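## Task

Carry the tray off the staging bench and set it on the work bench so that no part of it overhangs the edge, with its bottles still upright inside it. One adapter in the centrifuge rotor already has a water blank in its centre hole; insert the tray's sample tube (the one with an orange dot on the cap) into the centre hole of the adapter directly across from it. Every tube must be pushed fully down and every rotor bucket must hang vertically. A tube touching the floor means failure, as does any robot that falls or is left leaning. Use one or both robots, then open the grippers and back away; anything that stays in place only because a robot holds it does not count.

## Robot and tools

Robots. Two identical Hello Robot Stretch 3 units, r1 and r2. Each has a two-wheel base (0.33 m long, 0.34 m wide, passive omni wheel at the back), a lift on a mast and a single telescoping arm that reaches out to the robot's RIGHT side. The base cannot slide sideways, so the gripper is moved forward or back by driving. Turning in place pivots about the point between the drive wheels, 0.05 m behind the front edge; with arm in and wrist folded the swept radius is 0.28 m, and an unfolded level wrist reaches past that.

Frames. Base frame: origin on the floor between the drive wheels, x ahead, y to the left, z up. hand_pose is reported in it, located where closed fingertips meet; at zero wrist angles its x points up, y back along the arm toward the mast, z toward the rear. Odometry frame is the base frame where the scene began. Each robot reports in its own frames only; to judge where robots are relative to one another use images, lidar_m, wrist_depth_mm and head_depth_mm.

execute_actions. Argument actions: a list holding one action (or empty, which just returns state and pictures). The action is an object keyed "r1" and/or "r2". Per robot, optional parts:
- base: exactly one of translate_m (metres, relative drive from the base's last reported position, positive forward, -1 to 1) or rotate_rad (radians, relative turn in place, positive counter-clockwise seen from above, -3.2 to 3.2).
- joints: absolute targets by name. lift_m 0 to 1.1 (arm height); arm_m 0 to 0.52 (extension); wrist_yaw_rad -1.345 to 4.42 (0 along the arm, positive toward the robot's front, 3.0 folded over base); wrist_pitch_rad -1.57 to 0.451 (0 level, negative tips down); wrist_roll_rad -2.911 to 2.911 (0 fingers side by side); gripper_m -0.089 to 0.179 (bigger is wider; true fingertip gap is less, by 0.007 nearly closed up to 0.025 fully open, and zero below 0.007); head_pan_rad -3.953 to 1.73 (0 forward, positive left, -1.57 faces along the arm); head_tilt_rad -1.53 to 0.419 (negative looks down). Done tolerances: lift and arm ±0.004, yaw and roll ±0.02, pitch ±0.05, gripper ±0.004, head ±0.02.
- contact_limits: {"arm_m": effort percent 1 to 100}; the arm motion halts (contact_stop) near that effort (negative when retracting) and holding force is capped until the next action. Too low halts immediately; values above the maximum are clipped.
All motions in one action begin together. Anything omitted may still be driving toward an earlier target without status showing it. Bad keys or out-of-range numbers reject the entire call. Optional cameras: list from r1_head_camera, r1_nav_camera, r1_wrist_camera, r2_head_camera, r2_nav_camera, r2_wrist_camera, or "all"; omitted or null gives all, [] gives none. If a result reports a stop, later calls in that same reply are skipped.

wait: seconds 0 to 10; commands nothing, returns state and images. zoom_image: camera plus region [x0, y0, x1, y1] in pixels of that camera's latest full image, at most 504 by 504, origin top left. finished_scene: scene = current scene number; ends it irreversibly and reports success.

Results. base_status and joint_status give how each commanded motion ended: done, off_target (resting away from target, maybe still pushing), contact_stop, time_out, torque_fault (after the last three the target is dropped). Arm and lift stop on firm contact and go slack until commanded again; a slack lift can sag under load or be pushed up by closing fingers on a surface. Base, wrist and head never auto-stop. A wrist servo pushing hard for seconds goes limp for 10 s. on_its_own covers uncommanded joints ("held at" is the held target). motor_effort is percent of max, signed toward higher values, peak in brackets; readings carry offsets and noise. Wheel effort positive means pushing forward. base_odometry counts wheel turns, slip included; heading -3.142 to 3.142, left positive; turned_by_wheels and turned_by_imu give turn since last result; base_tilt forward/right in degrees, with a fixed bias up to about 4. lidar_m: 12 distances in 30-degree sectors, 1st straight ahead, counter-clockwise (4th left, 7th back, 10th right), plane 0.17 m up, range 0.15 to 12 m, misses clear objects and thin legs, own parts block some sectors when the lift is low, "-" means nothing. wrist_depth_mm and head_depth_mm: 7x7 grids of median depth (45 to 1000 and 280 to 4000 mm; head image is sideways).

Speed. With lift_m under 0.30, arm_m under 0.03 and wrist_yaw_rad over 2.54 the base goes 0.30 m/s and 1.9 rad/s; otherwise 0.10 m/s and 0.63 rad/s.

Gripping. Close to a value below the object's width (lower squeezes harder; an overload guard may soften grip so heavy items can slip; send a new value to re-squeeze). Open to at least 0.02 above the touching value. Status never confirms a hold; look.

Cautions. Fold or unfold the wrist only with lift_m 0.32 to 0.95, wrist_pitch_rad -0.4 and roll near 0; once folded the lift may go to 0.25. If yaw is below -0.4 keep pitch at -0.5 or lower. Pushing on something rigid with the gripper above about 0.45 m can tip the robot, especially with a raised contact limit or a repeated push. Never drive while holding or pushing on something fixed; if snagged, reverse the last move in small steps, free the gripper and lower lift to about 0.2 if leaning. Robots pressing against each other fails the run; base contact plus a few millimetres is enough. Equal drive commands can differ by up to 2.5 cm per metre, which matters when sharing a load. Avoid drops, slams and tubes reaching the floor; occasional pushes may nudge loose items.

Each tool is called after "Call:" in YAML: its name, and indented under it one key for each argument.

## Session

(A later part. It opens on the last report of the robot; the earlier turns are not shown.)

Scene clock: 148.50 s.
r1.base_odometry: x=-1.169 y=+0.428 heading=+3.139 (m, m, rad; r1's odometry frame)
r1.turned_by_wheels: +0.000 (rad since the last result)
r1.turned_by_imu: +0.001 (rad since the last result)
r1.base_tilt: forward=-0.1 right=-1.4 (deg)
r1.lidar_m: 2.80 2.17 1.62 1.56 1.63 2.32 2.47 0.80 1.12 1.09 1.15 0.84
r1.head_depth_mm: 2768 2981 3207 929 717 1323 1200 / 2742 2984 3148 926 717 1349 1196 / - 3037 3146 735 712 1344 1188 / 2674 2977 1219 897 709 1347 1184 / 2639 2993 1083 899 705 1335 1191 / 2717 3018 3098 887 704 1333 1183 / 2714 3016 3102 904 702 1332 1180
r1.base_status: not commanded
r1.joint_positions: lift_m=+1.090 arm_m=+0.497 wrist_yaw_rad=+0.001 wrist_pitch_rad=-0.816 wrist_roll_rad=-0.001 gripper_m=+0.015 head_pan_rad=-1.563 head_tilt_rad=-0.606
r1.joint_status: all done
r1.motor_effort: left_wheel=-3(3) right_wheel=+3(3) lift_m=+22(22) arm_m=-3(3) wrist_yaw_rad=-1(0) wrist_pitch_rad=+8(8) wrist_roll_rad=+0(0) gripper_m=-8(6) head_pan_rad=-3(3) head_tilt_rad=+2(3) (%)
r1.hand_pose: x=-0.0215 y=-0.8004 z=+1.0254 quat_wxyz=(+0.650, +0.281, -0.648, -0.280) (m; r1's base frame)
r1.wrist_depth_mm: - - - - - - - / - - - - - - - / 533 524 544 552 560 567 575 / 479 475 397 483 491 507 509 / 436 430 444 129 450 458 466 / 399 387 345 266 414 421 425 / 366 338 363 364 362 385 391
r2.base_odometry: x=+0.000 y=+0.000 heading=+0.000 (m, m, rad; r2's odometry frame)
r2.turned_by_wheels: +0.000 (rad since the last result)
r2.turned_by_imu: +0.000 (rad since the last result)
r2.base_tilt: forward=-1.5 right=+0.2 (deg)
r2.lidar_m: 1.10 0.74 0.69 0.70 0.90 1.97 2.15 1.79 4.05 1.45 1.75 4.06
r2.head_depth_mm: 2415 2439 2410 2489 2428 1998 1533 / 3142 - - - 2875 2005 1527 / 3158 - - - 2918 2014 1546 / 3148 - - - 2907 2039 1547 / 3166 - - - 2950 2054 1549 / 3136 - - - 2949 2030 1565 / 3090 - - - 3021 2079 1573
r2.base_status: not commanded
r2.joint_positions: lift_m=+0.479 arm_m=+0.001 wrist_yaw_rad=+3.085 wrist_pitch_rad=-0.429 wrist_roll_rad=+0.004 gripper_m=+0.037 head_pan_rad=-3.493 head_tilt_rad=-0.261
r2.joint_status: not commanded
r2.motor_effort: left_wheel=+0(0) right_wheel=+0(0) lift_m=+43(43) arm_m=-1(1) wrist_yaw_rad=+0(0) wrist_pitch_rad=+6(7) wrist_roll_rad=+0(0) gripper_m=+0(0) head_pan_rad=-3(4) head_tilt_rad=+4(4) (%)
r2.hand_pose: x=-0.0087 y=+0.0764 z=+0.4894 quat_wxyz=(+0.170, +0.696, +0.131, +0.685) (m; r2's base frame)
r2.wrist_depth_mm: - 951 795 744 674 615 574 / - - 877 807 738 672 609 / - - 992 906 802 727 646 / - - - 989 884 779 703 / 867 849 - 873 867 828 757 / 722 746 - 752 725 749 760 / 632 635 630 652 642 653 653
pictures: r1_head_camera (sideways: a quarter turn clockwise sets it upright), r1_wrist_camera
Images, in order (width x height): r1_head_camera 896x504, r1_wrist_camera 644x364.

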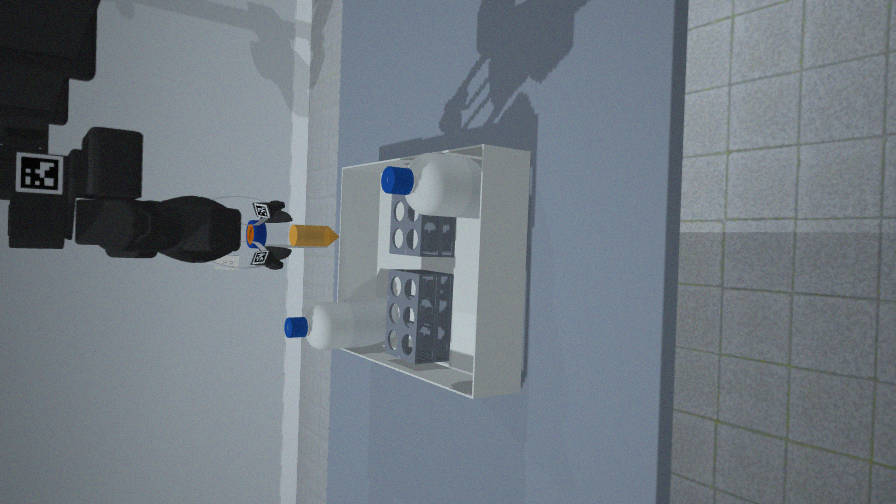

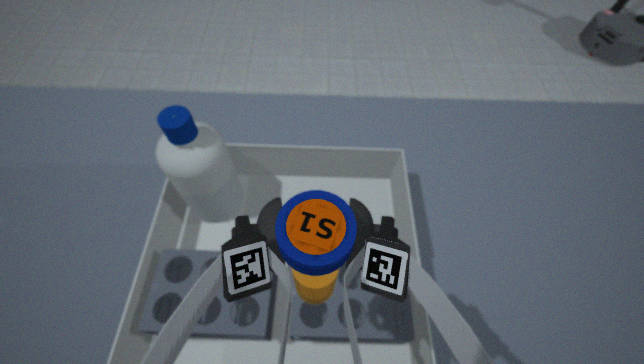

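Call:
execute_actions:
  actions:
    - {"r1":{"joints":{"arm_m":0.02,"head_pan_rad":-2.4,"head_tilt_rad":-0.4}}}
  cameras: []

Call:
execute_actions:
  actions:
    - {"r1":{"base":{"translate_m":-1.0}}}
  cameras: []

Call:
execute_actions:
  actions:
    - {"r1":{"base":{"translate_m":-1.0}}}
  cameras: ["r1_head_camera","r1_nav_camera","r1_wrist_camera"]

Scene clock: 163.57 s.
r1.base_odometry: x=-1.169 y=+0.428 heading=+3.139 (m, m, rad; r1's odometry frame)
r1.turned_by_wheels: +0.000 (rad since the last result)
r1.turned_by_imu: +0.002 (rad since the last result)
r1.base_tilt: forward=-0.2 right=-1.4 (deg)
r1.lidar_m: 2.79 2.17 1.62 1.56 1.63 2.31 2.47 0.80 1.12 1.09 1.15 0.84
r1.head_depth_mm: - - - - 2020 1658 1341 / - - - - 2019 1654 1342 / - - - - 949 1080 1232 / 3908 - - - 904 1546 1329 / 3484 - - 1160 848 736 1328 / 3181 - - - - 661 1285 / 2939 - - - - 636 600
r1.base_status: not commanded
r1.joint_positions: lift_m=+1.090 arm_m=+0.020 wrist_yaw_rad=+0.001 wrist_pitch_rad=-0.816 wrist_roll_rad=-0.001 gripper_m=+0.015 head_pan_rad=-2.393 head_tilt_rad=-0.409
r1.joint_status: all done
r1.motor_effort: left_wheel=-3(3) right_wheel=+3(3) lift_m=+22(22) arm_m=-3(3) wrist_yaw_rad=+0(0) wrist_pitch_rad=+8(8) wrist_roll_rad=+0(0) gripper_m=-6(7) head_pan_rad=-4(29) head_tilt_rad=+3(24) (%)
r1.hand_pose: x=-0.0215 y=-0.3234 z=+1.0254 quat_wxyz=(+0.650, +0.281, -0.648, -0.280) (m; r1's base frame)
r1.wrist_depth_mm: 692 693 634 653 728 750 764 / 599 608 602 492 632 643 658 / 532 535 528 533 564 566 546 / 478 487 495 497 504 506 516 / 454 456 461 129 466 471 475 / - - - - - - - / - - - - - - -
r2.base_odometry: x=+0.000 y=+0.000 heading=+0.000 (m, m, rad; r2's odometry frame)
r2.turned_by_wheels: +0.000 (rad since the last result)
r2.turned_by_imu: +0.000 (rad since the last result)
r2.base_tilt: forward=-1.6 right=+0.3 (deg)
r2.lidar_m: 1.10 0.74 0.69 0.70 0.89 1.97 2.14 1.79 4.06 1.45 1.74 4.05
r2.head_depth_mm: 2365 2398 2448 2461 2455 1998 1526 / 3115 - - - 2904 2009 1528 / 3251 - - - 2963 1991 1543 / 3112 - - - 2954 2020 1547 / 3129 - - - 3016 2054 1555 / 3091 - - - 2992 2048 1570 / 3101 - - - 3008 2064 1570
r2.base_status: not commanded
r2.joint_positions: lift_m=+0.479 arm_m=+0.001 wrist_yaw_rad=+3.085 wrist_pitch_rad=-0.429 wrist_roll_rad=+0.004 gripper_m=+0.037 head_pan_rad=-3.493 head_tilt_rad=-0.261
r2.joint_status: not commanded
r2.motor_effort: left_wheel=+0(1) right_wheel=+0(0) lift_m=+43(43) arm_m=-1(1) wrist_yaw_rad=+0(0) wrist_pitch_rad=+6(6) wrist_roll_rad=+0(0) gripper_m=+0(0) head_pan_rad=-4(4) head_tilt_rad=+4(4) (%)
r2.hand_pose: x=-0.0087 y=+0.0764 z=+0.4894 quat_wxyz=(+0.170, +0.696, +0.131, +0.685) (m; r2's base frame)
r2.wrist_depth_mm: - 982 803 751 690 618 569 / - - 877 815 728 669 600 / - - - 890 807 722 657 / - - - 975 880 777 706 / 878 872 - 867 898 846 772 / 730 731 - 745 736 769 761 / 629 634 637 649 647 662 656
pictures: none
No camera images: the call's "cameras" was empty. Leave "cameras" out to get every camera's image.

Scene clock: 174.63 s.
r1.base_odometry: x=-0.169 y=+0.426 heading=+3.139 (m, m, rad; r1's odometry frame)
r1.turned_by_wheels: +0.000 (rad since the last result)
r1.turned_by_imu: +0.001 (rad since the last result)
r1.base_tilt: forward=-0.3 right=-1.4 (deg)
r1.lidar_m: 3.75 2.21 1.63 1.61 1.68 2.34 1.50 1.51 2.57 1.10 0.51 1.55
r1.head_depth_mm: - - - - 2020 1668 1339 / - - - - 2106 1670 1344 / - - - - 2090 1653 1331 / 3797 - - - 2170 1648 1338 / 3467 - - 2792 2167 1648 1328 / 3164 - - - - 1588 1325 / 2914 - - - - 1539 1321
r1.base_status: done
r1.joint_positions: lift_m=+1.090 arm_m=+0.020 wrist_yaw_rad=+0.001 wrist_pitch_rad=-0.816 wrist_roll_rad=-0.001 gripper_m=+0.015 head_pan_rad=-2.393 head_tilt_rad=-0.409
r1.joint_status: not commanded
r1.motor_effort: left_wheel=-2(9) right_wheel=+3(4) lift_m=+22(22) arm_m=-3(3) wrist_yaw_rad=+0(1) wrist_pitch_rad=+8(8) wrist_roll_rad=+0(0) gripper_m=-7(7) head_pan_rad=-2(2) head_tilt_rad=+4(4) (%)
r1.hand_pose: x=-0.0215 y=-0.3234 z=+1.0254 quat_wxyz=(+0.650, +0.281, -0.648, -0.280) (m; r1's base frame)
r1.wrist_depth_mm: 688 701 - - - - - / 600 613 - - - - - / 534 547 - - - - - / 478 507 - - - - - / 436 560 - 129 - - - / - - - - - - - / - - - - - - -
r2.base_odometry: x=+0.000 y=+0.000 heading=+0.000 (m, m, rad; r2's odometry frame)
r2.turned_by_wheels: +0.000 (rad since the last result)
r2.turned_by_imu: +0.000 (rad since the last result)
r2.base_tilt: forward=-1.4 right=+0.3 (deg)
r2.lidar_m: 1.10 0.74 0.69 0.70 0.89 1.96 2.15 1.79 2.58 1.45 1.75 4.05
r2.head_depth_mm: 2411 2388 2446 2485 2448 1996 1525 / 3143 - - - 2892 1979 1534 / 3221 - - - 2917 2038 1549 / 3192 - - - 2936 2023 1541 / 3173 - - - 2973 2038 1558 / 3113 - - - 2992 2059 1560 / 3109 - - - 3035 2067 1582
r2.base_status: not commanded
r2.joint_positions: lift_m=+0.479 arm_m=+0.001 wrist_yaw_rad=+3.085 wrist_pitch_rad=-0.429 wrist_roll_rad=+0.004 gripper_m=+0.037 head_pan_rad=-3.493 head_tilt_rad=-0.261
r2.joint_status: not commanded
r2.motor_effort: left_wheel=+0(0) right_wheel=+0(0) lift_m=+43(43) arm_m=-1(1) wrist_yaw_rad=+0(0) wrist_pitch_rad=+6(6) wrist_roll_rad=+1(1) gripper_m=+0(0) head_pan_rad=-3(3) head_tilt_rad=+3(3) (%)
r2.hand_pose: x=-0.0087 y=+0.0764 z=+0.4894 quat_wxyz=(+0.170, +0.696, +0.131, +0.685) (m; r2's base frame)
r2.wrist_depth_mm: - 962 822 737 677 616 558 / - - 865 824 726 668 602 / - - 992 897 797 713 659 / - - - 991 873 787 711 / 856 860 - 909 882 840 771 / 724 742 - 737 719 739 761 / 630 628 630 642 647 654 660
pictures: none
No camera images: the call's "cameras" was empty. Leave "cameras" out to get every camera's image.

Scene clock: 185.70 s.
r1.base_odometry: x=+0.831 y=+0.423 heading=+3.139 (m, m, rad; r1's odometry frame)
r1.turned_by_wheels: +0.000 (rad since the last result)
r1.turned_by_imu: +0.001 (rad since the last result)
r1.base_tilt: forward=-0.3 right=-1.4 (deg)
r1.lidar_m: 2.73 2.23 1.68 1.64 1.71 2.39 1.91 0.59 1.12 2.39 3.22 1.34
r1.head_depth_mm: 3590 - - - 2034 1654 1342 / 3970 - - - 953 1667 1335 / - - - - 903 1546 1333 / 3815 - - - 904 774 889 / 3452 - - 1079 900 1594 1332 / 3112 - - - - 1539 1331 / 2910 - - - - 1468 1322
r1.base_status: done
r1.joint_positions: lift_m=+1.090 arm_m=+0.020 wrist_yaw_rad=+0.001 wrist_pitch_rad=-0.816 wrist_roll_rad=-0.001 gripper_m=+0.015 head_pan_rad=-2.393 head_tilt_rad=-0.409
r1.joint_status: not commanded
r1.motor_effort: left_wheel=-2(9) right_wheel=+2(2) lift_m=+22(22) arm_m=-3(3) wrist_yaw_rad=+0(1) wrist_pitch_rad=+8(8) wrist_roll_rad=+0(0) gripper_m=-7(7) head_pan_rad=-3(3) head_tilt_rad=+3(3) (%)
r1.hand_pose: x=-0.0215 y=-0.3234 z=+1.0254 quat_wxyz=(+0.650, +0.281, -0.648, -0.280) (m; r1's base frame)
r1.wrist_depth_mm: - - - - - 772 758 / - - - - - 693 618 / - - - - - - 573 / - - - - - - 524 / - - - 129 - - 481 / - - - - - 773 563 / - - - - - - -
r2.base_odometry: x=+0.000 y=+0.000 heading=+0.000 (m, m, rad; r2's odometry frame)
r2.turned_by_wheels: +0.000 (rad since the last result)
r2.turned_by_imu: +0.000 (rad since the last result)
r2.base_tilt: forward=-1.5 right=+0.2 (deg)
r2.lidar_m: 1.10 0.74 0.69 0.70 0.90 1.97 2.15 1.79 2.40 1.45 1.75 4.06
r2.head_depth_mm: 2367 2403 2426 2411 2457 2010 1521 / 3140 - - - 2855 2024 1548 / 3186 - - - 2912 2024 1553 / 3190 - - - 2934 2034 1553 / 3131 - - - 2884 2063 1566 / 3139 - - - 3009 2059 1583 / 3096 - - - 3090 2077 1578
r2.base_status: not commanded
r2.joint_positions: lift_m=+0.479 arm_m=+0.001 wrist_yaw_rad=+3.085 wrist_pitch_rad=-0.429 wrist_roll_rad=+0.004 gripper_m=+0.037 head_pan_rad=-3.493 head_tilt_rad=-0.261
r2.joint_status: not commanded
r2.motor_effort: left_wheel=+0(0) right_wheel=+0(0) lift_m=+43(43) arm_m=-1(1) wrist_yaw_rad=+0(0) wrist_pitch_rad=+6(6) wrist_roll_rad=+0(1) gripper_m=+0(0) head_pan_rad=-3(4) head_tilt_rad=+3(4) (%)
r2.hand_pose: x=-0.0087 y=+0.0764 z=+0.4894 quat_wxyz=(+0.170, +0.696, +0.131, +0.685) (m; r2's base frame)
r2.wrist_depth_mm: - 972 797 752 680 627 567 / - - 872 829 734 663 602 / - - 976 900 798 718 654 / - - - 976 865 770 713 / 872 847 - 879 876 844 765 / 726 722 - 751 720 758 784 / 633 633 634 643 651 656 652
pictures: r1_head_camera (sideways: a quarter turn clockwise sets it upright), r1_nav_camera (sideways: a quarter turn counterclockwise sets it upright), r1_wrist_camera
Images, in order (width x height): r1_head_camera 896x504, r1_nav_camera 672x504, r1_wrist_camera 644x364.

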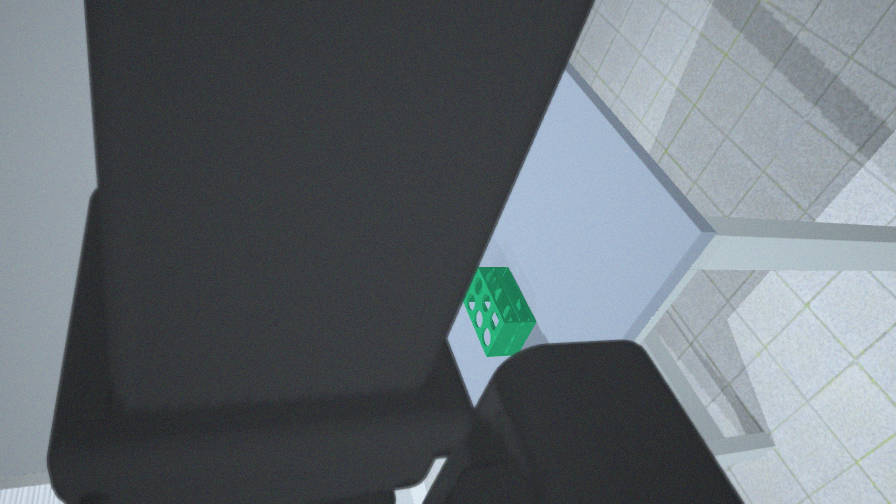

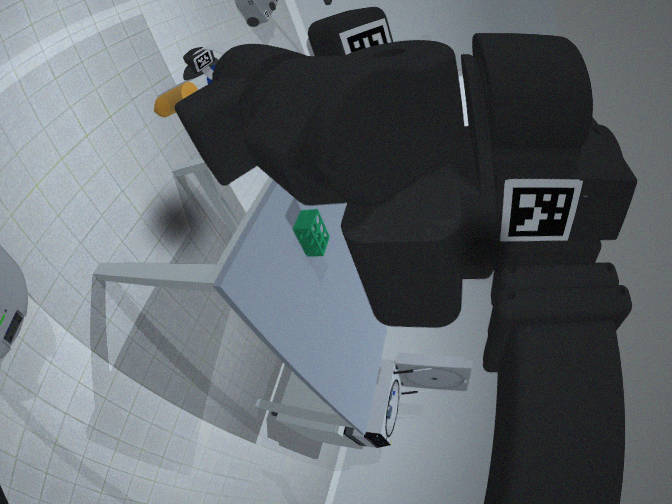

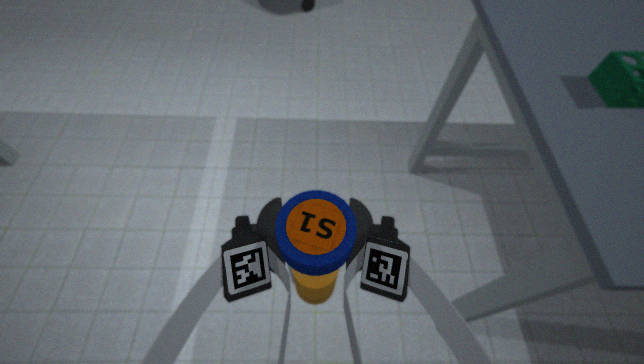

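Call:
execute_actions:
  actions:
    - {"r1":{"base":{"translate_m":-1.0},"joints":{"head_pan_rad":-2.2,"head_tilt_rad":-0.6}}}
  cameras: ["r1_head_camera","r1_nav_camera"]

Scene clock: 200.77 s.
r1.base_odometry: x=+1.831 y=+0.420 heading=+3.139 (m, m, rad; r1's odometry frame)
r1.turned_by_wheels: +0.000 (rad since the last result)
r1.turned_by_imu: +0.002 (rad since the last result)
r1.base_tilt: forward=-0.3 right=-1.4 (deg)
r1.lidar_m: 2.31 2.29 1.71 1.66 1.73 2.43 1.18 0.94 1.04 1.01 1.05 0.62
r1.head_depth_mm: - - 1398 949 1357 1358 1203 / - - 1276 942 777 1431 1202 / - - 1255 940 722 1426 1199 / - - - - 719 1322 1193 / - - - - 694 617 1188 / - - - - 671 582 1166 / - - - - 668 564 1117
r1.base_status: done
r1.joint_positions: lift_m=+1.090 arm_m=+0.020 wrist_yaw_rad=+0.001 wrist_pitch_rad=-0.816 wrist_roll_rad=-0.001 gripper_m=+0.015 head_pan_rad=-2.207 head_tilt_rad=-0.592
r1.joint_status: all done
r1.motor_effort: left_wheel=-2(9) right_wheel=+2(3) lift_m=+23(23) arm_m=-3(3) wrist_yaw_rad=-1(1) wrist_pitch_rad=+8(9) wrist_roll_rad=+0(0) gripper_m=-7(7) head_pan_rad=+3(14) head_tilt_rad=-4(24) (%)
r1.hand_pose: x=-0.0215 y=-0.3234 z=+1.0254 quat_wxyz=(+0.650, +0.281, -0.648, -0.280) (m; r1's base frame)
r1.wrist_depth_mm: 710 701 715 720 723 746 764 / 565 577 613 621 636 645 658 / 534 538 543 560 558 566 581 / 478 485 492 500 503 511 517 / 434 441 452 129 461 461 469 / 409 408 410 299 417 421 426 / - - - - - - -
r2.base_odometry: x=+0.000 y=+0.000 heading=+0.000 (m, m, rad; r2's odometry frame)
r2.turned_by_wheels: +0.000 (rad since the last result)
r2.turned_by_imu: +0.000 (rad since the last result)
r2.base_tilt: forward=-1.4 right=+0.3 (deg)
r2.lidar_m: 1.10 0.74 0.69 0.70 0.89 1.97 2.15 1.79 4.07 1.45 1.75 4.05
r2.head_depth_mm: 2382 2396 2435 2432 2448 2002 1532 / 3131 - - - 2917 1988 1550 / 3218 - - - 2950 2006 1546 / 3135 - - - 2920 2028 1569 / 3204 - - - 3021 2069 1560 / 3117 - - - 2962 2038 1573 / 3074 - - - 2998 2039 1563
r2.base_status: not commanded
r2.joint_positions: lift_m=+0.479 arm_m=+0.001 wrist_yaw_rad=+3.085 wrist_pitch_rad=-0.429 wrist_roll_rad=+0.004 gripper_m=+0.037 head_pan_rad=-3.493 head_tilt_rad=-0.261
r2.joint_status: not commanded
r2.motor_effort: left_wheel=+0(0) right_wheel=+0(0) lift_m=+43(43) arm_m=-1(1) wrist_yaw_rad=-1(0) wrist_pitch_rad=+6(6) wrist_roll_rad=+1(0) gripper_m=+0(0) head_pan_rad=-3(3) head_tilt_rad=+3(3) (%)
r2.hand_pose: x=-0.0087 y=+0.0764 z=+0.4894 quat_wxyz=(+0.170, +0.696, +0.131, +0.685) (m; r2's base frame)
r2.wrist_depth_mm: - 966 804 744 672 617 565 / - - 894 808 736 664 608 / - - 983 910 813 731 651 / - - - 978 879 788 715 / 857 863 - 898 905 834 769 / 728 730 - 748 718 754 762 / 638 637 637 633 644 660 662
pictures: r1_head_camera (sideways: a quarter turn clockwise sets it upright), r1_nav_camera (sideways: a quarter turn counterclockwise sets it upright)
Images, in order (width x height): r1_head_camera 896x504, r1_nav_camera 672x504.

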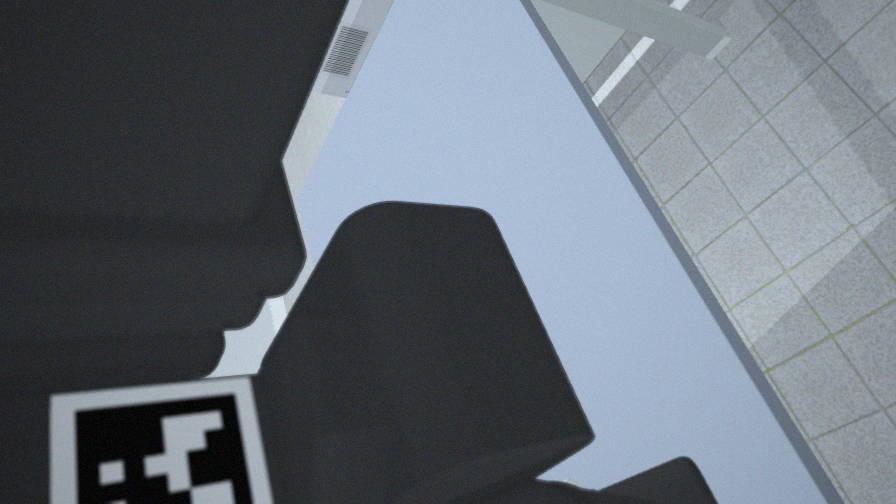

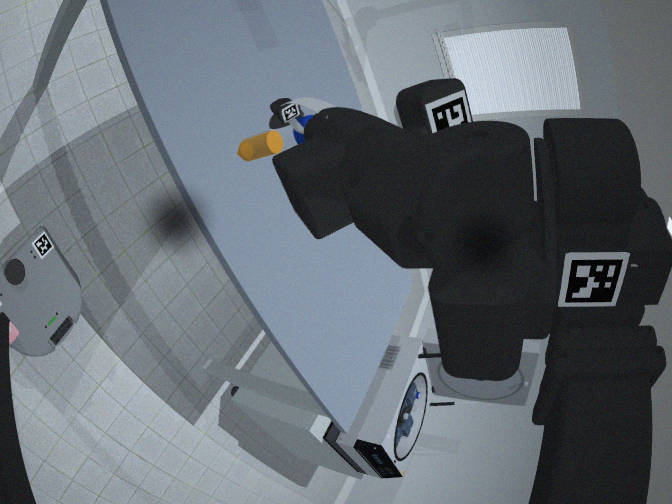

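Call:
execute_actions:
  actions:
    - {"r1":{"base":{"translate_m":-0.5},"joints":{"head_pan_rad":-1.9,"head_tilt_rad":-0.75}}}
  cameras: ["r1_head_camera","r1_nav_camera","r1_wrist_camera"]

Scene clock: 211.30 s.
r1.base_odometry: x=+2.331 y=+0.418 heading=+3.139 (m, m, rad; r1's odometry frame)
r1.turned_by_wheels: +0.000 (rad since the last result)
r1.turned_by_imu: +0.001 (rad since the last result)
r1.base_tilt: forward=-0.1 right=-1.3 (deg)
r1.lidar_m: 2.79 2.31 1.72 1.67 1.74 2.45 1.14 0.51 0.54 0.99 1.04 1.06
r1.head_depth_mm: - 997 - 776 689 1131 1139 / - - - 750 666 1056 1136 / - - - 726 646 1312 1131 / - - - 725 630 1279 1134 / - - - - 610 1247 1132 / - - - - 595 1216 1128 / - - - 713 621 565 1122
r1.base_status: done
r1.joint_positions: lift_m=+1.090 arm_m=+0.020 wrist_yaw_rad=+0.001 wrist_pitch_rad=-0.816 wrist_roll_rad=-0.001 gripper_m=+0.015 head_pan_rad=-1.907 head_tilt_rad=-0.740
r1.joint_status: all done
r1.motor_effort: left_wheel=-2(9) right_wheel=+2(3) lift_m=+22(22) arm_m=-3(3) wrist_yaw_rad=+0(0) wrist_pitch_rad=+8(8) wrist_roll_rad=+0(0) gripper_m=-7(7) head_pan_rad=+2(19) head_tilt_rad=-5(21) (%)
r1.hand_pose: x=-0.0215 y=-0.3234 z=+1.0254 quat_wxyz=(+0.650, +0.281, -0.648, -0.280) (m; r1's base frame)
r1.wrist_depth_mm: 684 695 706 722 732 - - / 594 614 614 625 627 660 770 / 536 542 548 552 560 566 768 / 482 487 494 495 505 509 694 / 436 440 453 129 459 462 476 / 401 403 402 296 415 421 424 / - - - - - 933 681
r2.base_odometry: x=+0.000 y=+0.000 heading=+0.000 (m, m, rad; r2's odometry frame)
r2.turned_by_wheels: +0.000 (rad since the last result)
r2.turned_by_imu: +0.000 (rad since the last result)
r2.base_tilt: forward=-1.5 right=+0.2 (deg)
r2.lidar_m: 1.10 0.74 0.69 0.70 0.90 1.97 2.15 1.79 4.06 1.45 1.74 4.07
r2.head_depth_mm: 2400 2399 2421 2455 2435 2019 1538 / 3157 - - - 2907 2014 1532 / 3188 - - - 2932 2034 1547 / 3105 - - - 2914 2038 1542 / 3140 - - - 2999 2029 1555 / 3192 - - - 2969 2049 1564 / 3088 - - - 3008 2029 1570
r2.base_status: not commanded
r2.joint_positions: lift_m=+0.479 arm_m=+0.001 wrist_yaw_rad=+3.085 wrist_pitch_rad=-0.429 wrist_roll_rad=+0.004 gripper_m=+0.037 head_pan_rad=-3.493 head_tilt_rad=-0.261
r2.joint_status: not commanded
r2.motor_effort: left_wheel=+0(0) right_wheel=+0(0) lift_m=+43(43) arm_m=-1(1) wrist_yaw_rad=+0(0) wrist_pitch_rad=+6(6) wrist_roll_rad=+1(0) gripper_m=+0(0) head_pan_rad=-3(4) head_tilt_rad=+3(3) (%)
r2.hand_pose: x=-0.0087 y=+0.0764 z=+0.4894 quat_wxyz=(+0.170, +0.696, +0.131, +0.685) (m; r2's base frame)
r2.wrist_depth_mm: - 975 795 739 681 621 571 / - - 870 825 737 659 601 / - - 980 899 798 713 656 / - - - - 881 779 700 / 852 864 - 878 886 846 770 / 733 733 - 741 733 747 751 / 632 638 639 642 647 662 659
pictures: r1_head_camera (sideways: a quarter turn clockwise sets it upright), r1_nav_camera (sideways: a quarter turn counterclockwise sets it upright), r1_wrist_camera
Images, in order (width x height): r1_head_camera 896x504, r1_nav_camera 672x504, r1_wrist_camera 644x364.

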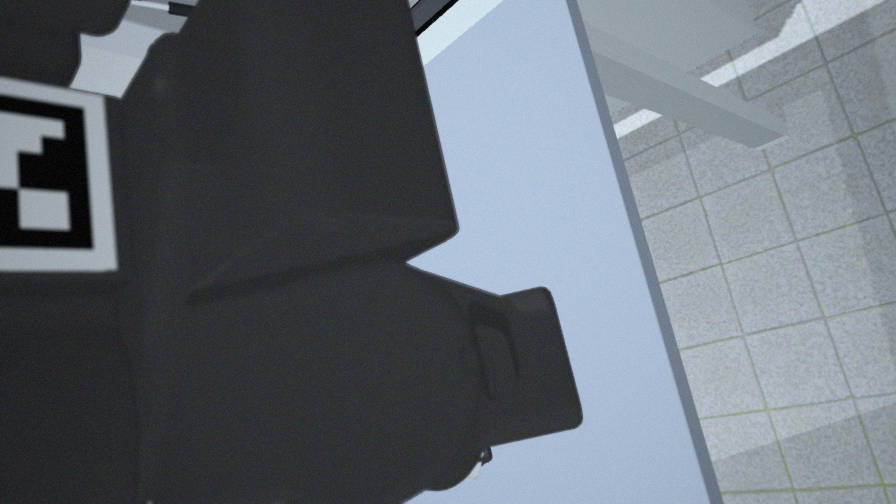

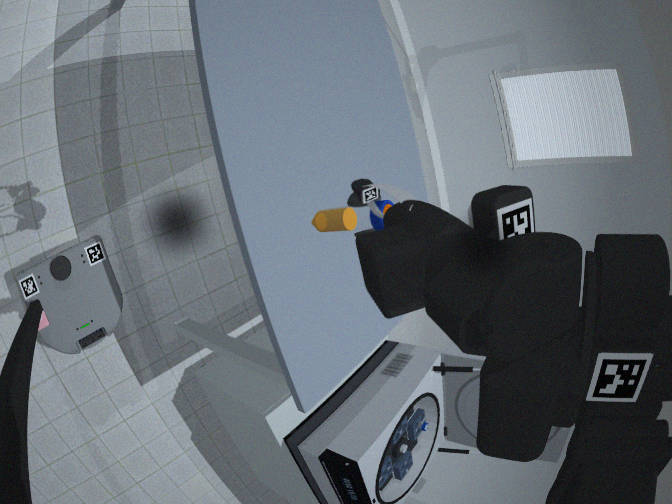

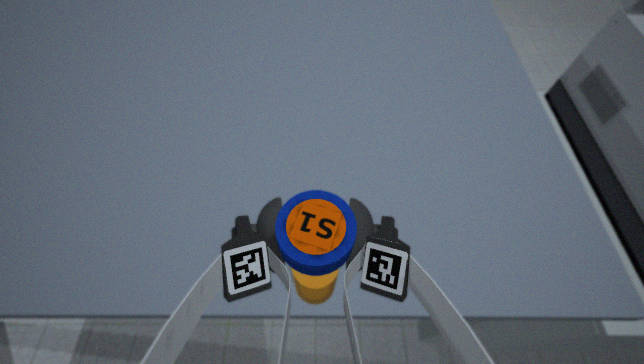

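Call:
execute_actions:
  actions:
    - {"r1":{"base":{"translate_m":-0.45},"joints":{"head_pan_rad":-1.75,"head_tilt_rad":-0.75,"arm_m":0.0}}}
  cameras: ["r1_head_camera","r1_nav_camera","r1_wrist_camera"]

Scene clock: 223.67 s.
r1.base_odometry: x=+2.781 y=+0.417 heading=+3.138 (m, m, rad; r1's odometry frame)
r1.turned_by_wheels: +0.000 (rad since the last result)
r1.turned_by_imu: +0.001 (rad since the last result)
r1.base_tilt: forward=-0.2 right=-1.4 (deg)
r1.lidar_m: 1.49 2.33 1.74 1.68 1.76 2.07 2.01 0.43 0.33 0.34 1.03 1.43
r1.head_depth_mm: - - - - 629 754 1082 / - - - - 678 742 1075 / - - - - 822 758 990 / - - - - - 1181 1110 / - - - - 626 1221 1089 / - 2874 936 760 626 669 1128 / 2536 2821 971 762 622 565 1122
r1.base_status: done
r1.joint_positions: lift_m=+1.090 arm_m=+0.000 wrist_yaw_rad=+0.001 wrist_pitch_rad=-0.816 wrist_roll_rad=-0.001 gripper_m=+0.015 head_pan_rad=-1.757 head_tilt_rad=-0.741
r1.joint_status: all done
r1.motor_effort: left_wheel=-2(9) right_wheel=+2(4) lift_m=+22(23) arm_m=-3(3) wrist_yaw_rad=-1(0) wrist_pitch_rad=+8(8) wrist_roll_rad=+0(1) gripper_m=-7(7) head_pan_rad=+3(16) head_tilt_rad=-4(5) (%)
r1.hand_pose: x=-0.0215 y=-0.3034 z=+1.0254 quat_wxyz=(+0.650, +0.281, -0.648, -0.280) (m; r1's base frame)
r1.wrist_depth_mm: 694 699 705 - 721 678 690 / 602 608 622 - 705 651 657 / 530 539 550 997 706 560 579 / 479 483 494 762 705 458 520 / 440 441 453 129 620 417 416 / 404 403 400 297 575 450 446 / - - - - 739 736 744
r2.base_odometry: x=+0.000 y=+0.000 heading=+0.000 (m, m, rad; r2's odometry frame)
r2.turned_by_wheels: +0.000 (rad since the last result)
r2.turned_by_imu: +0.000 (rad since the last result)
r2.base_tilt: forward=-1.5 right=+0.3 (deg)
r2.lidar_m: 1.10 0.74 0.69 0.70 0.90 1.97 2.15 1.79 4.06 1.45 1.74 4.06
r2.head_depth_mm: 2431 2447 2469 2444 2414 2002 1526 / 3154 - - - 2906 2013 1531 / 3208 - - - 2974 2010 1549 / 3170 - - - 2910 2034 1544 / 3131 - - - 3025 2030 1555 / 3070 - - - 2948 2051 1557 / 3107 - - - 3053 2028 1567
r2.base_status: not commanded
r2.joint_positions: lift_m=+0.479 arm_m=+0.001 wrist_yaw_rad=+3.085 wrist_pitch_rad=-0.429 wrist_roll_rad=+0.004 gripper_m=+0.037 head_pan_rad=-3.493 head_tilt_rad=-0.261
r2.joint_status: not commanded
r2.motor_effort: left_wheel=+0(0) right_wheel=+0(0) lift_m=+43(43) arm_m=-1(1) wrist_yaw_rad=-1(0) wrist_pitch_rad=+6(6) wrist_roll_rad=+0(0) gripper_m=+0(0) head_pan_rad=-4(3) head_tilt_rad=+4(3) (%)
r2.hand_pose: x=-0.0087 y=+0.0764 z=+0.4894 quat_wxyz=(+0.170, +0.696, +0.131, +0.685) (m; r2's base frame)
r2.wrist_depth_mm: - 952 803 739 688 614 567 / - - 875 826 729 659 609 / - - 993 899 785 717 658 / - - - 992 857 773 719 / 848 873 - 895 897 828 781 / 720 738 - 741 724 751 762 / 628 640 642 643 654 653 663
pictures: r1_head_camera (sideways: a quarter turn clockwise sets it upright), r1_nav_camera (sideways: a quarter turn counterclockwise sets it upright), r1_wrist_camera
Images, in order (width x height): r1_head_camera 896x504, r1_nav_camera 672x504, r1_wrist_camera 644x364.

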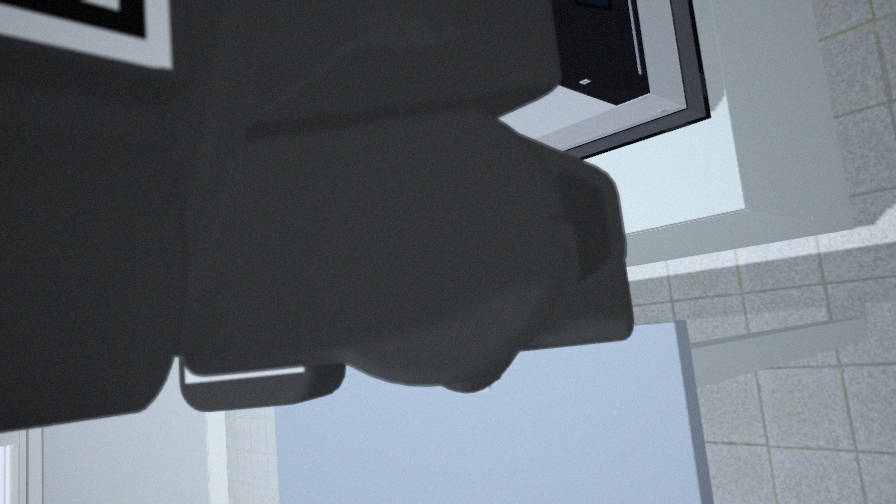

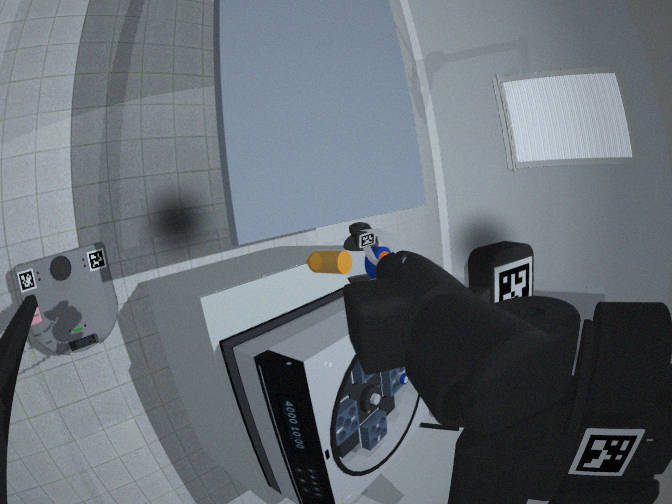

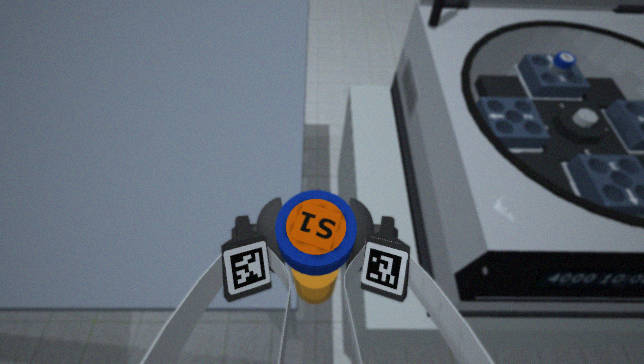

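Call:
execute_actions:
  actions:
    - {"r1":{"base":{"translate_m":-0.38},"joints":{"head_pan_rad":-1.2,"head_tilt_rad":-0.9,"arm_m":0.05}}}
  cameras: ["r1_head_camera","r1_nav_camera","r1_wrist_camera"]

Scene clock: 233.43 s.
r1.base_odometry: x=+3.161 y=+0.415 heading=+3.138 (m, m, rad; r1's odometry frame)
r1.turned_by_wheels: +0.000 (rad since the last result)
r1.turned_by_imu: +0.001 (rad since the last result)
r1.base_tilt: forward=-0.2 right=-1.5 (deg)
r1.lidar_m: 1.85 2.34 1.74 1.69 1.77 1.69 1.63 0.41 0.31 0.30 0.31 0.52
r1.head_depth_mm: 740 834 - 637 559 685 996 / 2654 859 795 618 584 719 1071 / 2823 2462 794 607 615 808 1114 / 2871 2201 1793 909 676 932 1110 / 2938 982 1842 1593 811 1166 1090 / 3044 972 807 1590 1370 1224 1087 / 3124 966 779 702 1337 1216 1090
r1.base_status: done
r1.joint_positions: lift_m=+1.090 arm_m=+0.050 wrist_yaw_rad=+0.001 wrist_pitch_rad=-0.816 wrist_roll_rad=-0.001 gripper_m=+0.015 head_pan_rad=-1.207 head_tilt_rad=-0.889
r1.joint_status: all done
r1.motor_effort: left_wheel=-2(8) right_wheel=+2(2) lift_m=+23(23) arm_m=+3(7) wrist_yaw_rad=+0(1) wrist_pitch_rad=+8(8) wrist_roll_rad=+0(0) gripper_m=-7(7) head_pan_rad=+2(24) head_tilt_rad=-6(20) (%)
r1.hand_pose: x=-0.0215 y=-0.3527 z=+1.0254 quat_wxyz=(+0.650, +0.281, -0.648, -0.280) (m; r1's base frame)
r1.wrist_depth_mm: 685 733 - 630 636 650 - / 602 859 584 636 641 598 - / 544 - 583 558 568 542 - / 502 - 447 519 515 513 - / - - 403 129 494 416 430 / - - 368 279 375 376 380 / 578 799 421 422 425 427 -
r2.base_odometry: x=+0.000 y=+0.000 heading=+0.000 (m, m, rad; r2's odometry frame)
r2.turned_by_wheels: +0.000 (rad since the last result)
r2.turned_by_imu: +0.000 (rad since the last result)
r2.base_tilt: forward=-1.5 right=+0.3 (deg)
r2.lidar_m: 1.10 0.74 0.69 0.70 0.90 1.97 2.15 1.79 4.05 1.45 1.75 4.05
r2.head_depth_mm: 2401 2421 2436 2457 2451 2017 1551 / 3147 - - - 2877 2003 1532 / 3139 - - - 2905 2026 1554 / 3170 - - - 3021 2026 1542 / 3135 - - - 3000 2036 1556 / 3153 - - - 3026 2062 1570 / 3121 - - - 2993 2069 1571
r2.base_status: not commanded
r2.joint_positions: lift_m=+0.479 arm_m=+0.001 wrist_yaw_rad=+3.085 wrist_pitch_rad=-0.429 wrist_roll_rad=+0.004 gripper_m=+0.037 head_pan_rad=-3.493 head_tilt_rad=-0.261
r2.joint_status: not commanded
r2.motor_effort: left_wheel=+0(0) right_wheel=+0(0) lift_m=+43(43) arm_m=-1(1) wrist_yaw_rad=+0(0) wrist_pitch_rad=+6(6) wrist_roll_rad=+1(0) gripper_m=+0(0) head_pan_rad=-3(3) head_tilt_rad=+3(3) (%)
r2.hand_pose: x=-0.0087 y=+0.0764 z=+0.4894 quat_wxyz=(+0.170, +0.696, +0.131, +0.685) (m; r2's base frame)
r2.wrist_depth_mm: - 977 802 754 681 617 562 / - - 876 816 729 660 609 / - - 986 894 804 714 652 / - - - 994 891 788 697 / 862 864 - 886 901 842 759 / 726 750 - 744 728 745 769 / 629 629 640 636 642 656 658
pictures: r1_head_camera (sideways: a quarter turn clockwise sets it upright), r1_nav_camera (sideways: a quarter turn counterclockwise sets it upright), r1_wrist_camera
Images, in order (width x height): r1_head_camera 896x504, r1_nav_camera 672x504, r1_wrist_camera 644x364.

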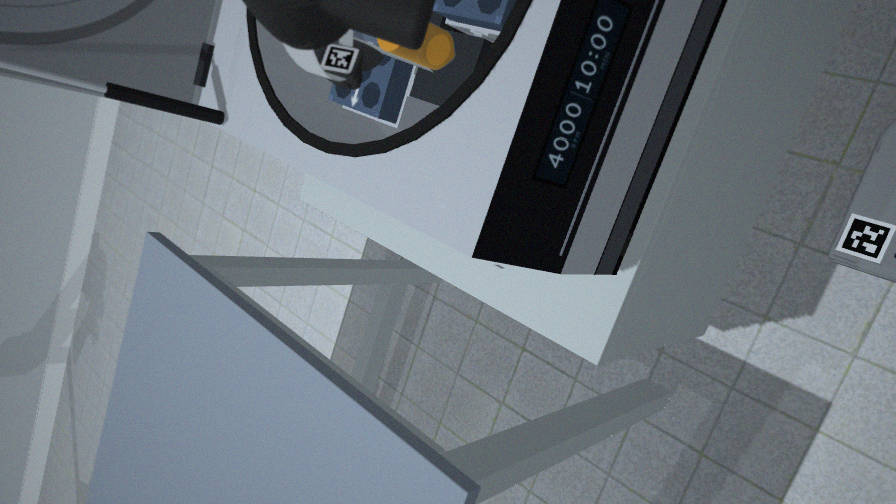

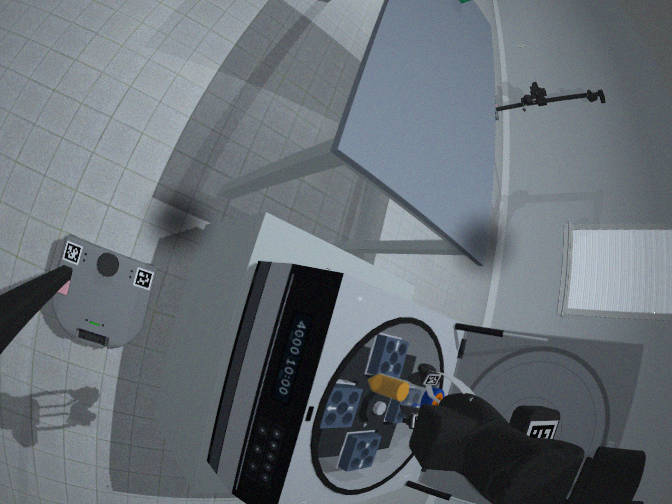

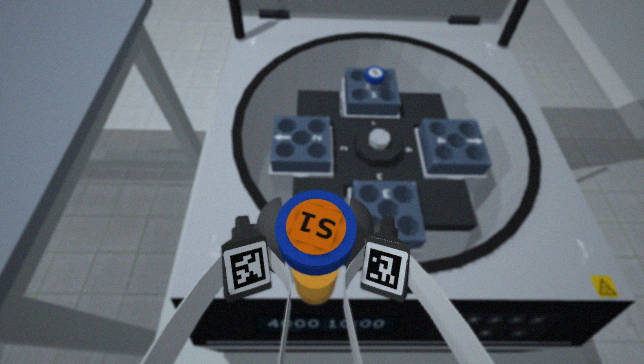

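Call:
execute_actions:
  actions:
    - {"r1":{"base":{"translate_m":-0.097},"joints":{"head_pan_rad":-1.95,"head_tilt_rad":-0.8,"arm_m":0.22,"lift_m":1.03}}}
  cameras: ["r1_head_camera","r1_nav_camera","r1_wrist_camera"]

Scene clock: 245.73 s.
r1.base_odometry: x=+3.258 y=+0.415 heading=+3.138 (m, m, rad; r1's odometry frame)
r1.turned_by_wheels: +0.000 (rad since the last result)
r1.turned_by_imu: +0.001 (rad since the last result)
r1.base_tilt: forward=-0.3 right=-1.4 (deg)
r1.lidar_m: 1.95 2.35 1.74 1.70 1.77 1.58 1.54 0.41 0.30 0.30 0.31 0.43
r1.head_depth_mm: - - - 1743 1495 1281 1120 / - - 2129 1744 812 988 1121 / - - 2184 659 643 846 1127 / - 2668 844 670 611 753 1094 / 789 930 871 738 586 708 1054 / - - 880 732 567 655 913 / - - 839 719 555 598 797
r1.base_status: done
r1.joint_positions: lift_m=+1.030 arm_m=+0.220 wrist_yaw_rad=+0.001 wrist_pitch_rad=-0.816 wrist_roll_rad=-0.001 gripper_m=+0.015 head_pan_rad=-1.943 head_tilt_rad=-0.804
r1.joint_status: all done
r1.motor_effort: left_wheel=-2(7) right_wheel=+2(3) lift_m=+15(18) arm_m=+4(5) wrist_yaw_rad=-1(1) wrist_pitch_rad=+8(8) wrist_roll_rad=+0(0) gripper_m=-7(7) head_pan_rad=-2(26) head_tilt_rad=+2(11) (%)
r1.hand_pose: x=-0.0215 y=-0.5227 z=+0.9659 quat_wxyz=(+0.650, +0.281, -0.648, -0.280) (m; r1's base frame)
r1.wrist_depth_mm: - 494 479 479 479 477 - / 651 475 466 491 482 501 - / - 412 478 473 493 434 - / - 376 443 441 454 395 - / - 359 380 129 393 383 - / 311 342 361 264 389 367 - / 281 279 345 324 349 304 294
r2.base_odometry: x=+0.000 y=+0.000 heading=+0.000 (m, m, rad; r2's odometry frame)
r2.turned_by_wheels: +0.000 (rad since the last result)
r2.turned_by_imu: +0.000 (rad since the last result)
r2.base_tilt: forward=-1.5 right=+0.2 (deg)
r2.lidar_m: 1.10 0.74 0.69 0.70 0.90 1.96 2.15 1.79 4.05 1.45 1.75 4.05
r2.head_depth_mm: 2403 2409 2448 2456 2466 1991 1530 / 3183 - - - 2876 2011 1539 / 3270 - - - 2950 2035 1553 / 3164 - - - 2947 2039 1547 / 3192 - - - 2965 2037 1551 / 3116 - - - 2952 2023 1562 / 3099 - - - 2963 2042 1571
r2.base_status: not commanded
r2.joint_positions: lift_m=+0.479 arm_m=+0.001 wrist_yaw_rad=+3.085 wrist_pitch_rad=-0.429 wrist_roll_rad=+0.004 gripper_m=+0.037 head_pan_rad=-3.493 head_tilt_rad=-0.261
r2.joint_status: not commanded
r2.motor_effort: left_wheel=+0(0) right_wheel=+0(0) lift_m=+43(44) arm_m=-1(1) wrist_yaw_rad=+0(0) wrist_pitch_rad=+6(6) wrist_roll_rad=+1(1) gripper_m=+0(0) head_pan_rad=-4(4) head_tilt_rad=+4(4) (%)
r2.hand_pose: x=-0.0087 y=+0.0764 z=+0.4894 quat_wxyz=(+0.170, +0.696, +0.131, +0.685) (m; r2's base frame)
r2.wrist_depth_mm: - 979 805 744 677 613 570 / - - 881 815 740 661 605 / - - 974 897 795 724 667 / - - - 983 875 784 697 / 854 866 - 875 887 857 747 / 725 745 - 754 726 764 770 / 632 629 632 642 651 653 655
pictures: r1_head_camera (sideways: a quarter turn clockwise sets it upright), r1_nav_camera (sideways: a quarter turn counterclockwise sets it upright), r1_wrist_camera
Images, in order (width x height): r1_head_camera 896x504, r1_nav_camera 672x504, r1_wrist_camera 644x364.

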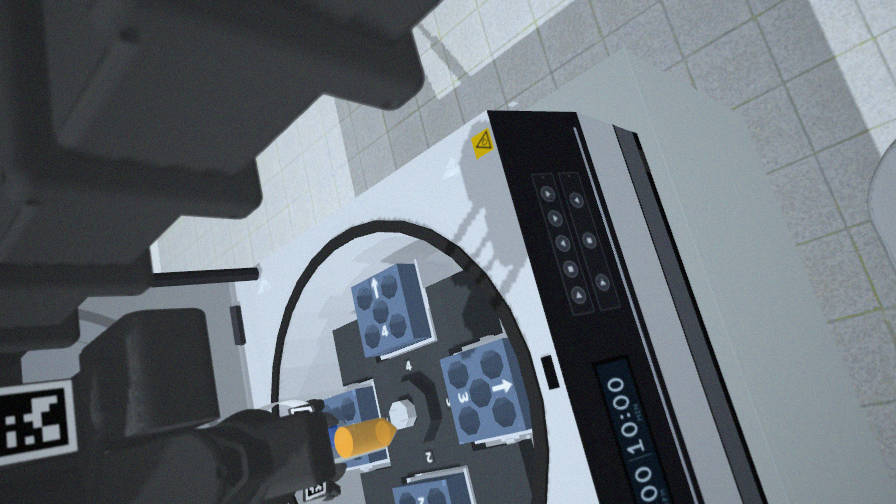

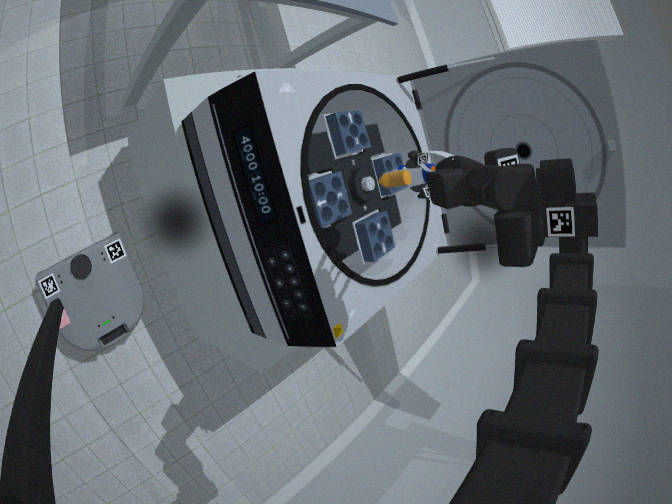

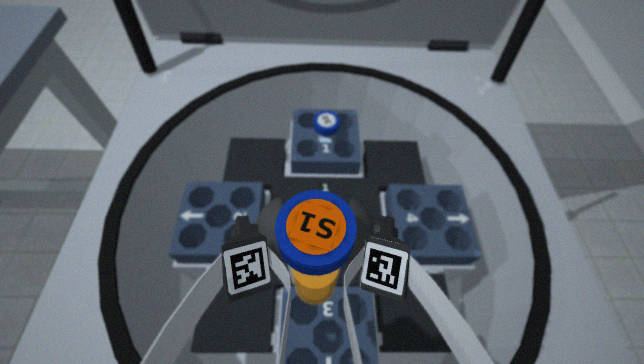

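Call:
execute_actions:
  actions:
    - {"r1":{"base":{"translate_m":-0.008},"joints":{"head_pan_rad":-1.25,"head_tilt_rad":-0.95,"arm_m":0.257,"lift_m":0.94}}}
  cameras: ["r1_head_camera","r1_nav_camera","r1_wrist_camera"]

Scene clock: 262.37 s.
r1.base_odometry: x=+3.266 y=+0.415 heading=+3.138 (m, m, rad; r1's odometry frame)
r1.turned_by_wheels: +0.000 (rad since the last result)
r1.turned_by_imu: +0.001 (rad since the last result)
r1.base_tilt: forward=-0.3 right=-1.4 (deg)
r1.lidar_m: 1.96 2.35 1.75 1.69 1.77 1.57 1.53 0.41 0.30 0.29 0.31 0.43
r1.head_depth_mm: 744 - 730 658 581 736 1081 / 775 861 750 629 609 828 1118 / 798 854 747 586 647 949 1125 / 2786 2172 732 604 713 1107 1139 / 2797 2114 713 618 769 1174 1085 / 2795 979 1829 891 819 1185 1082 / 1111 886 1689 1558 1232 1204 1081
r1.base_status: done
r1.joint_positions: lift_m=+0.940 arm_m=+0.257 wrist_yaw_rad=+0.001 wrist_pitch_rad=-0.816 wrist_roll_rad=-0.001 gripper_m=+0.015 head_pan_rad=-1.257 head_tilt_rad=-0.938
r1.joint_status: all done
r1.motor_effort: left_wheel=-2(8) right_wheel=+2(5) lift_m=+15(14) arm_m=+3(4) wrist_yaw_rad=-1(0) wrist_pitch_rad=+7(8) wrist_roll_rad=+0(0) gripper_m=-7(7) head_pan_rad=+3(28) head_tilt_rad=-6(19) (%)
r1.hand_pose: x=-0.0215 y=-0.5597 z=+0.8759 quat_wxyz=(+0.650, +0.281, -0.648, -0.280) (m; r1's base frame)
r1.wrist_depth_mm: - 362 371 387 383 385 - / 602 325 394 397 395 342 - / 286 339 371 346 383 344 310 / 262 311 327 336 332 323 278 / 262 280 283 130 290 294 257 / 254 302 273 235 278 302 246 / 235 307 255 241 254 300 227
r2.base_odometry: x=+0.000 y=+0.000 heading=+0.000 (m, m, rad; r2's odometry frame)
r2.turned_by_wheels: +0.000 (rad since the last result)
r2.turned_by_imu: +0.000 (rad since the last result)
r2.base_tilt: forward=-1.5 right=+0.2 (deg)
r2.lidar_m: 1.10 0.74 0.69 0.70 0.90 1.97 2.16 1.79 4.06 1.46 1.74 4.05
r2.head_depth_mm: 2401 2397 2450 2419 2448 1999 1534 / 3094 - - - 2918 2003 1547 / 3185 - - - 2904 2019 1535 / 3146 - - - 2966 2049 1548 / 3146 - - - 3018 2033 1565 / 3078 - - - 2988 2041 1564 / 3076 - - - 3021 2063 1569
r2.base_status: not commanded
r2.joint_positions: lift_m=+0.479 arm_m=+0.001 wrist_yaw_rad=+3.085 wrist_pitch_rad=-0.429 wrist_roll_rad=+0.004 gripper_m=+0.037 head_pan_rad=-3.493 head_tilt_rad=-0.261
r2.joint_status: not commanded
r2.motor_effort: left_wheel=-1(0) right_wheel=+0(0) lift_m=+43(44) arm_m=-1(1) wrist_yaw_rad=+1(0) wrist_pitch_rad=+6(6) wrist_roll_rad=+1(0) gripper_m=+0(0) head_pan_rad=-4(4) head_tilt_rad=+3(4) (%)
r2.hand_pose: x=-0.0087 y=+0.0764 z=+0.4894 quat_wxyz=(+0.170, +0.696, +0.131, +0.685) (m; r2's base frame)
r2.wrist_depth_mm: - 961 804 751 671 620 571 / - - 897 811 733 668 607 / - - 964 898 800 721 653 / - - - - 887 779 711 / 854 871 - 886 886 835 767 / 733 734 - 745 740 748 761 / 635 632 639 645 648 656 650
pictures: r1_head_camera (sideways: a quarter turn clockwise sets it upright), r1_nav_camera (sideways: a quarter turn counterclockwise sets it upright), r1_wrist_camera
Images, in order (width x height): r1_head_camera 896x504, r1_nav_camera 672x504, r1_wrist_camera 644x364.

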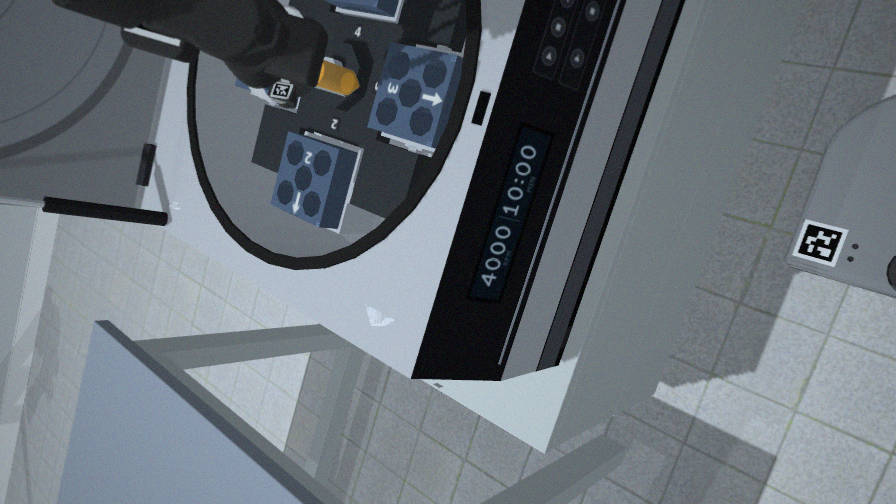

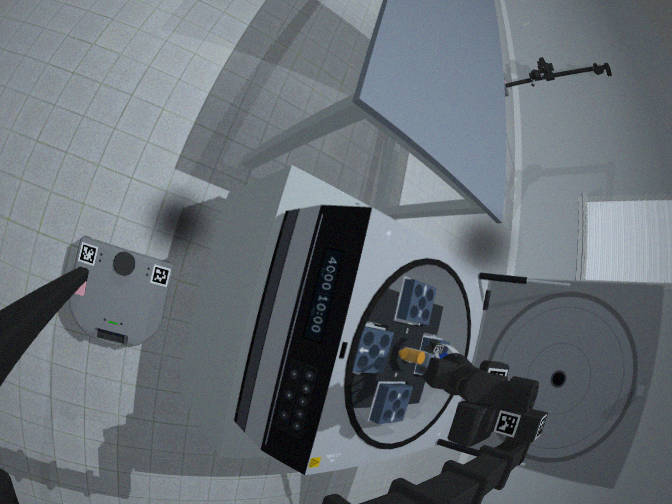

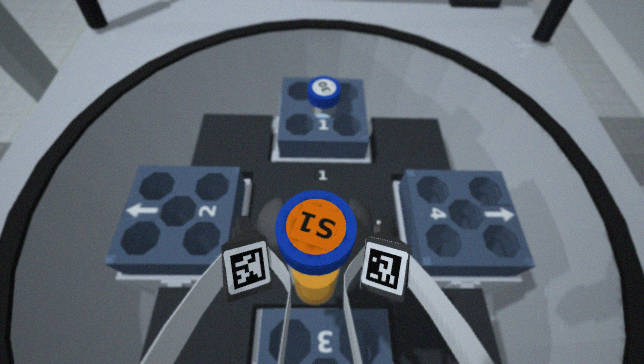

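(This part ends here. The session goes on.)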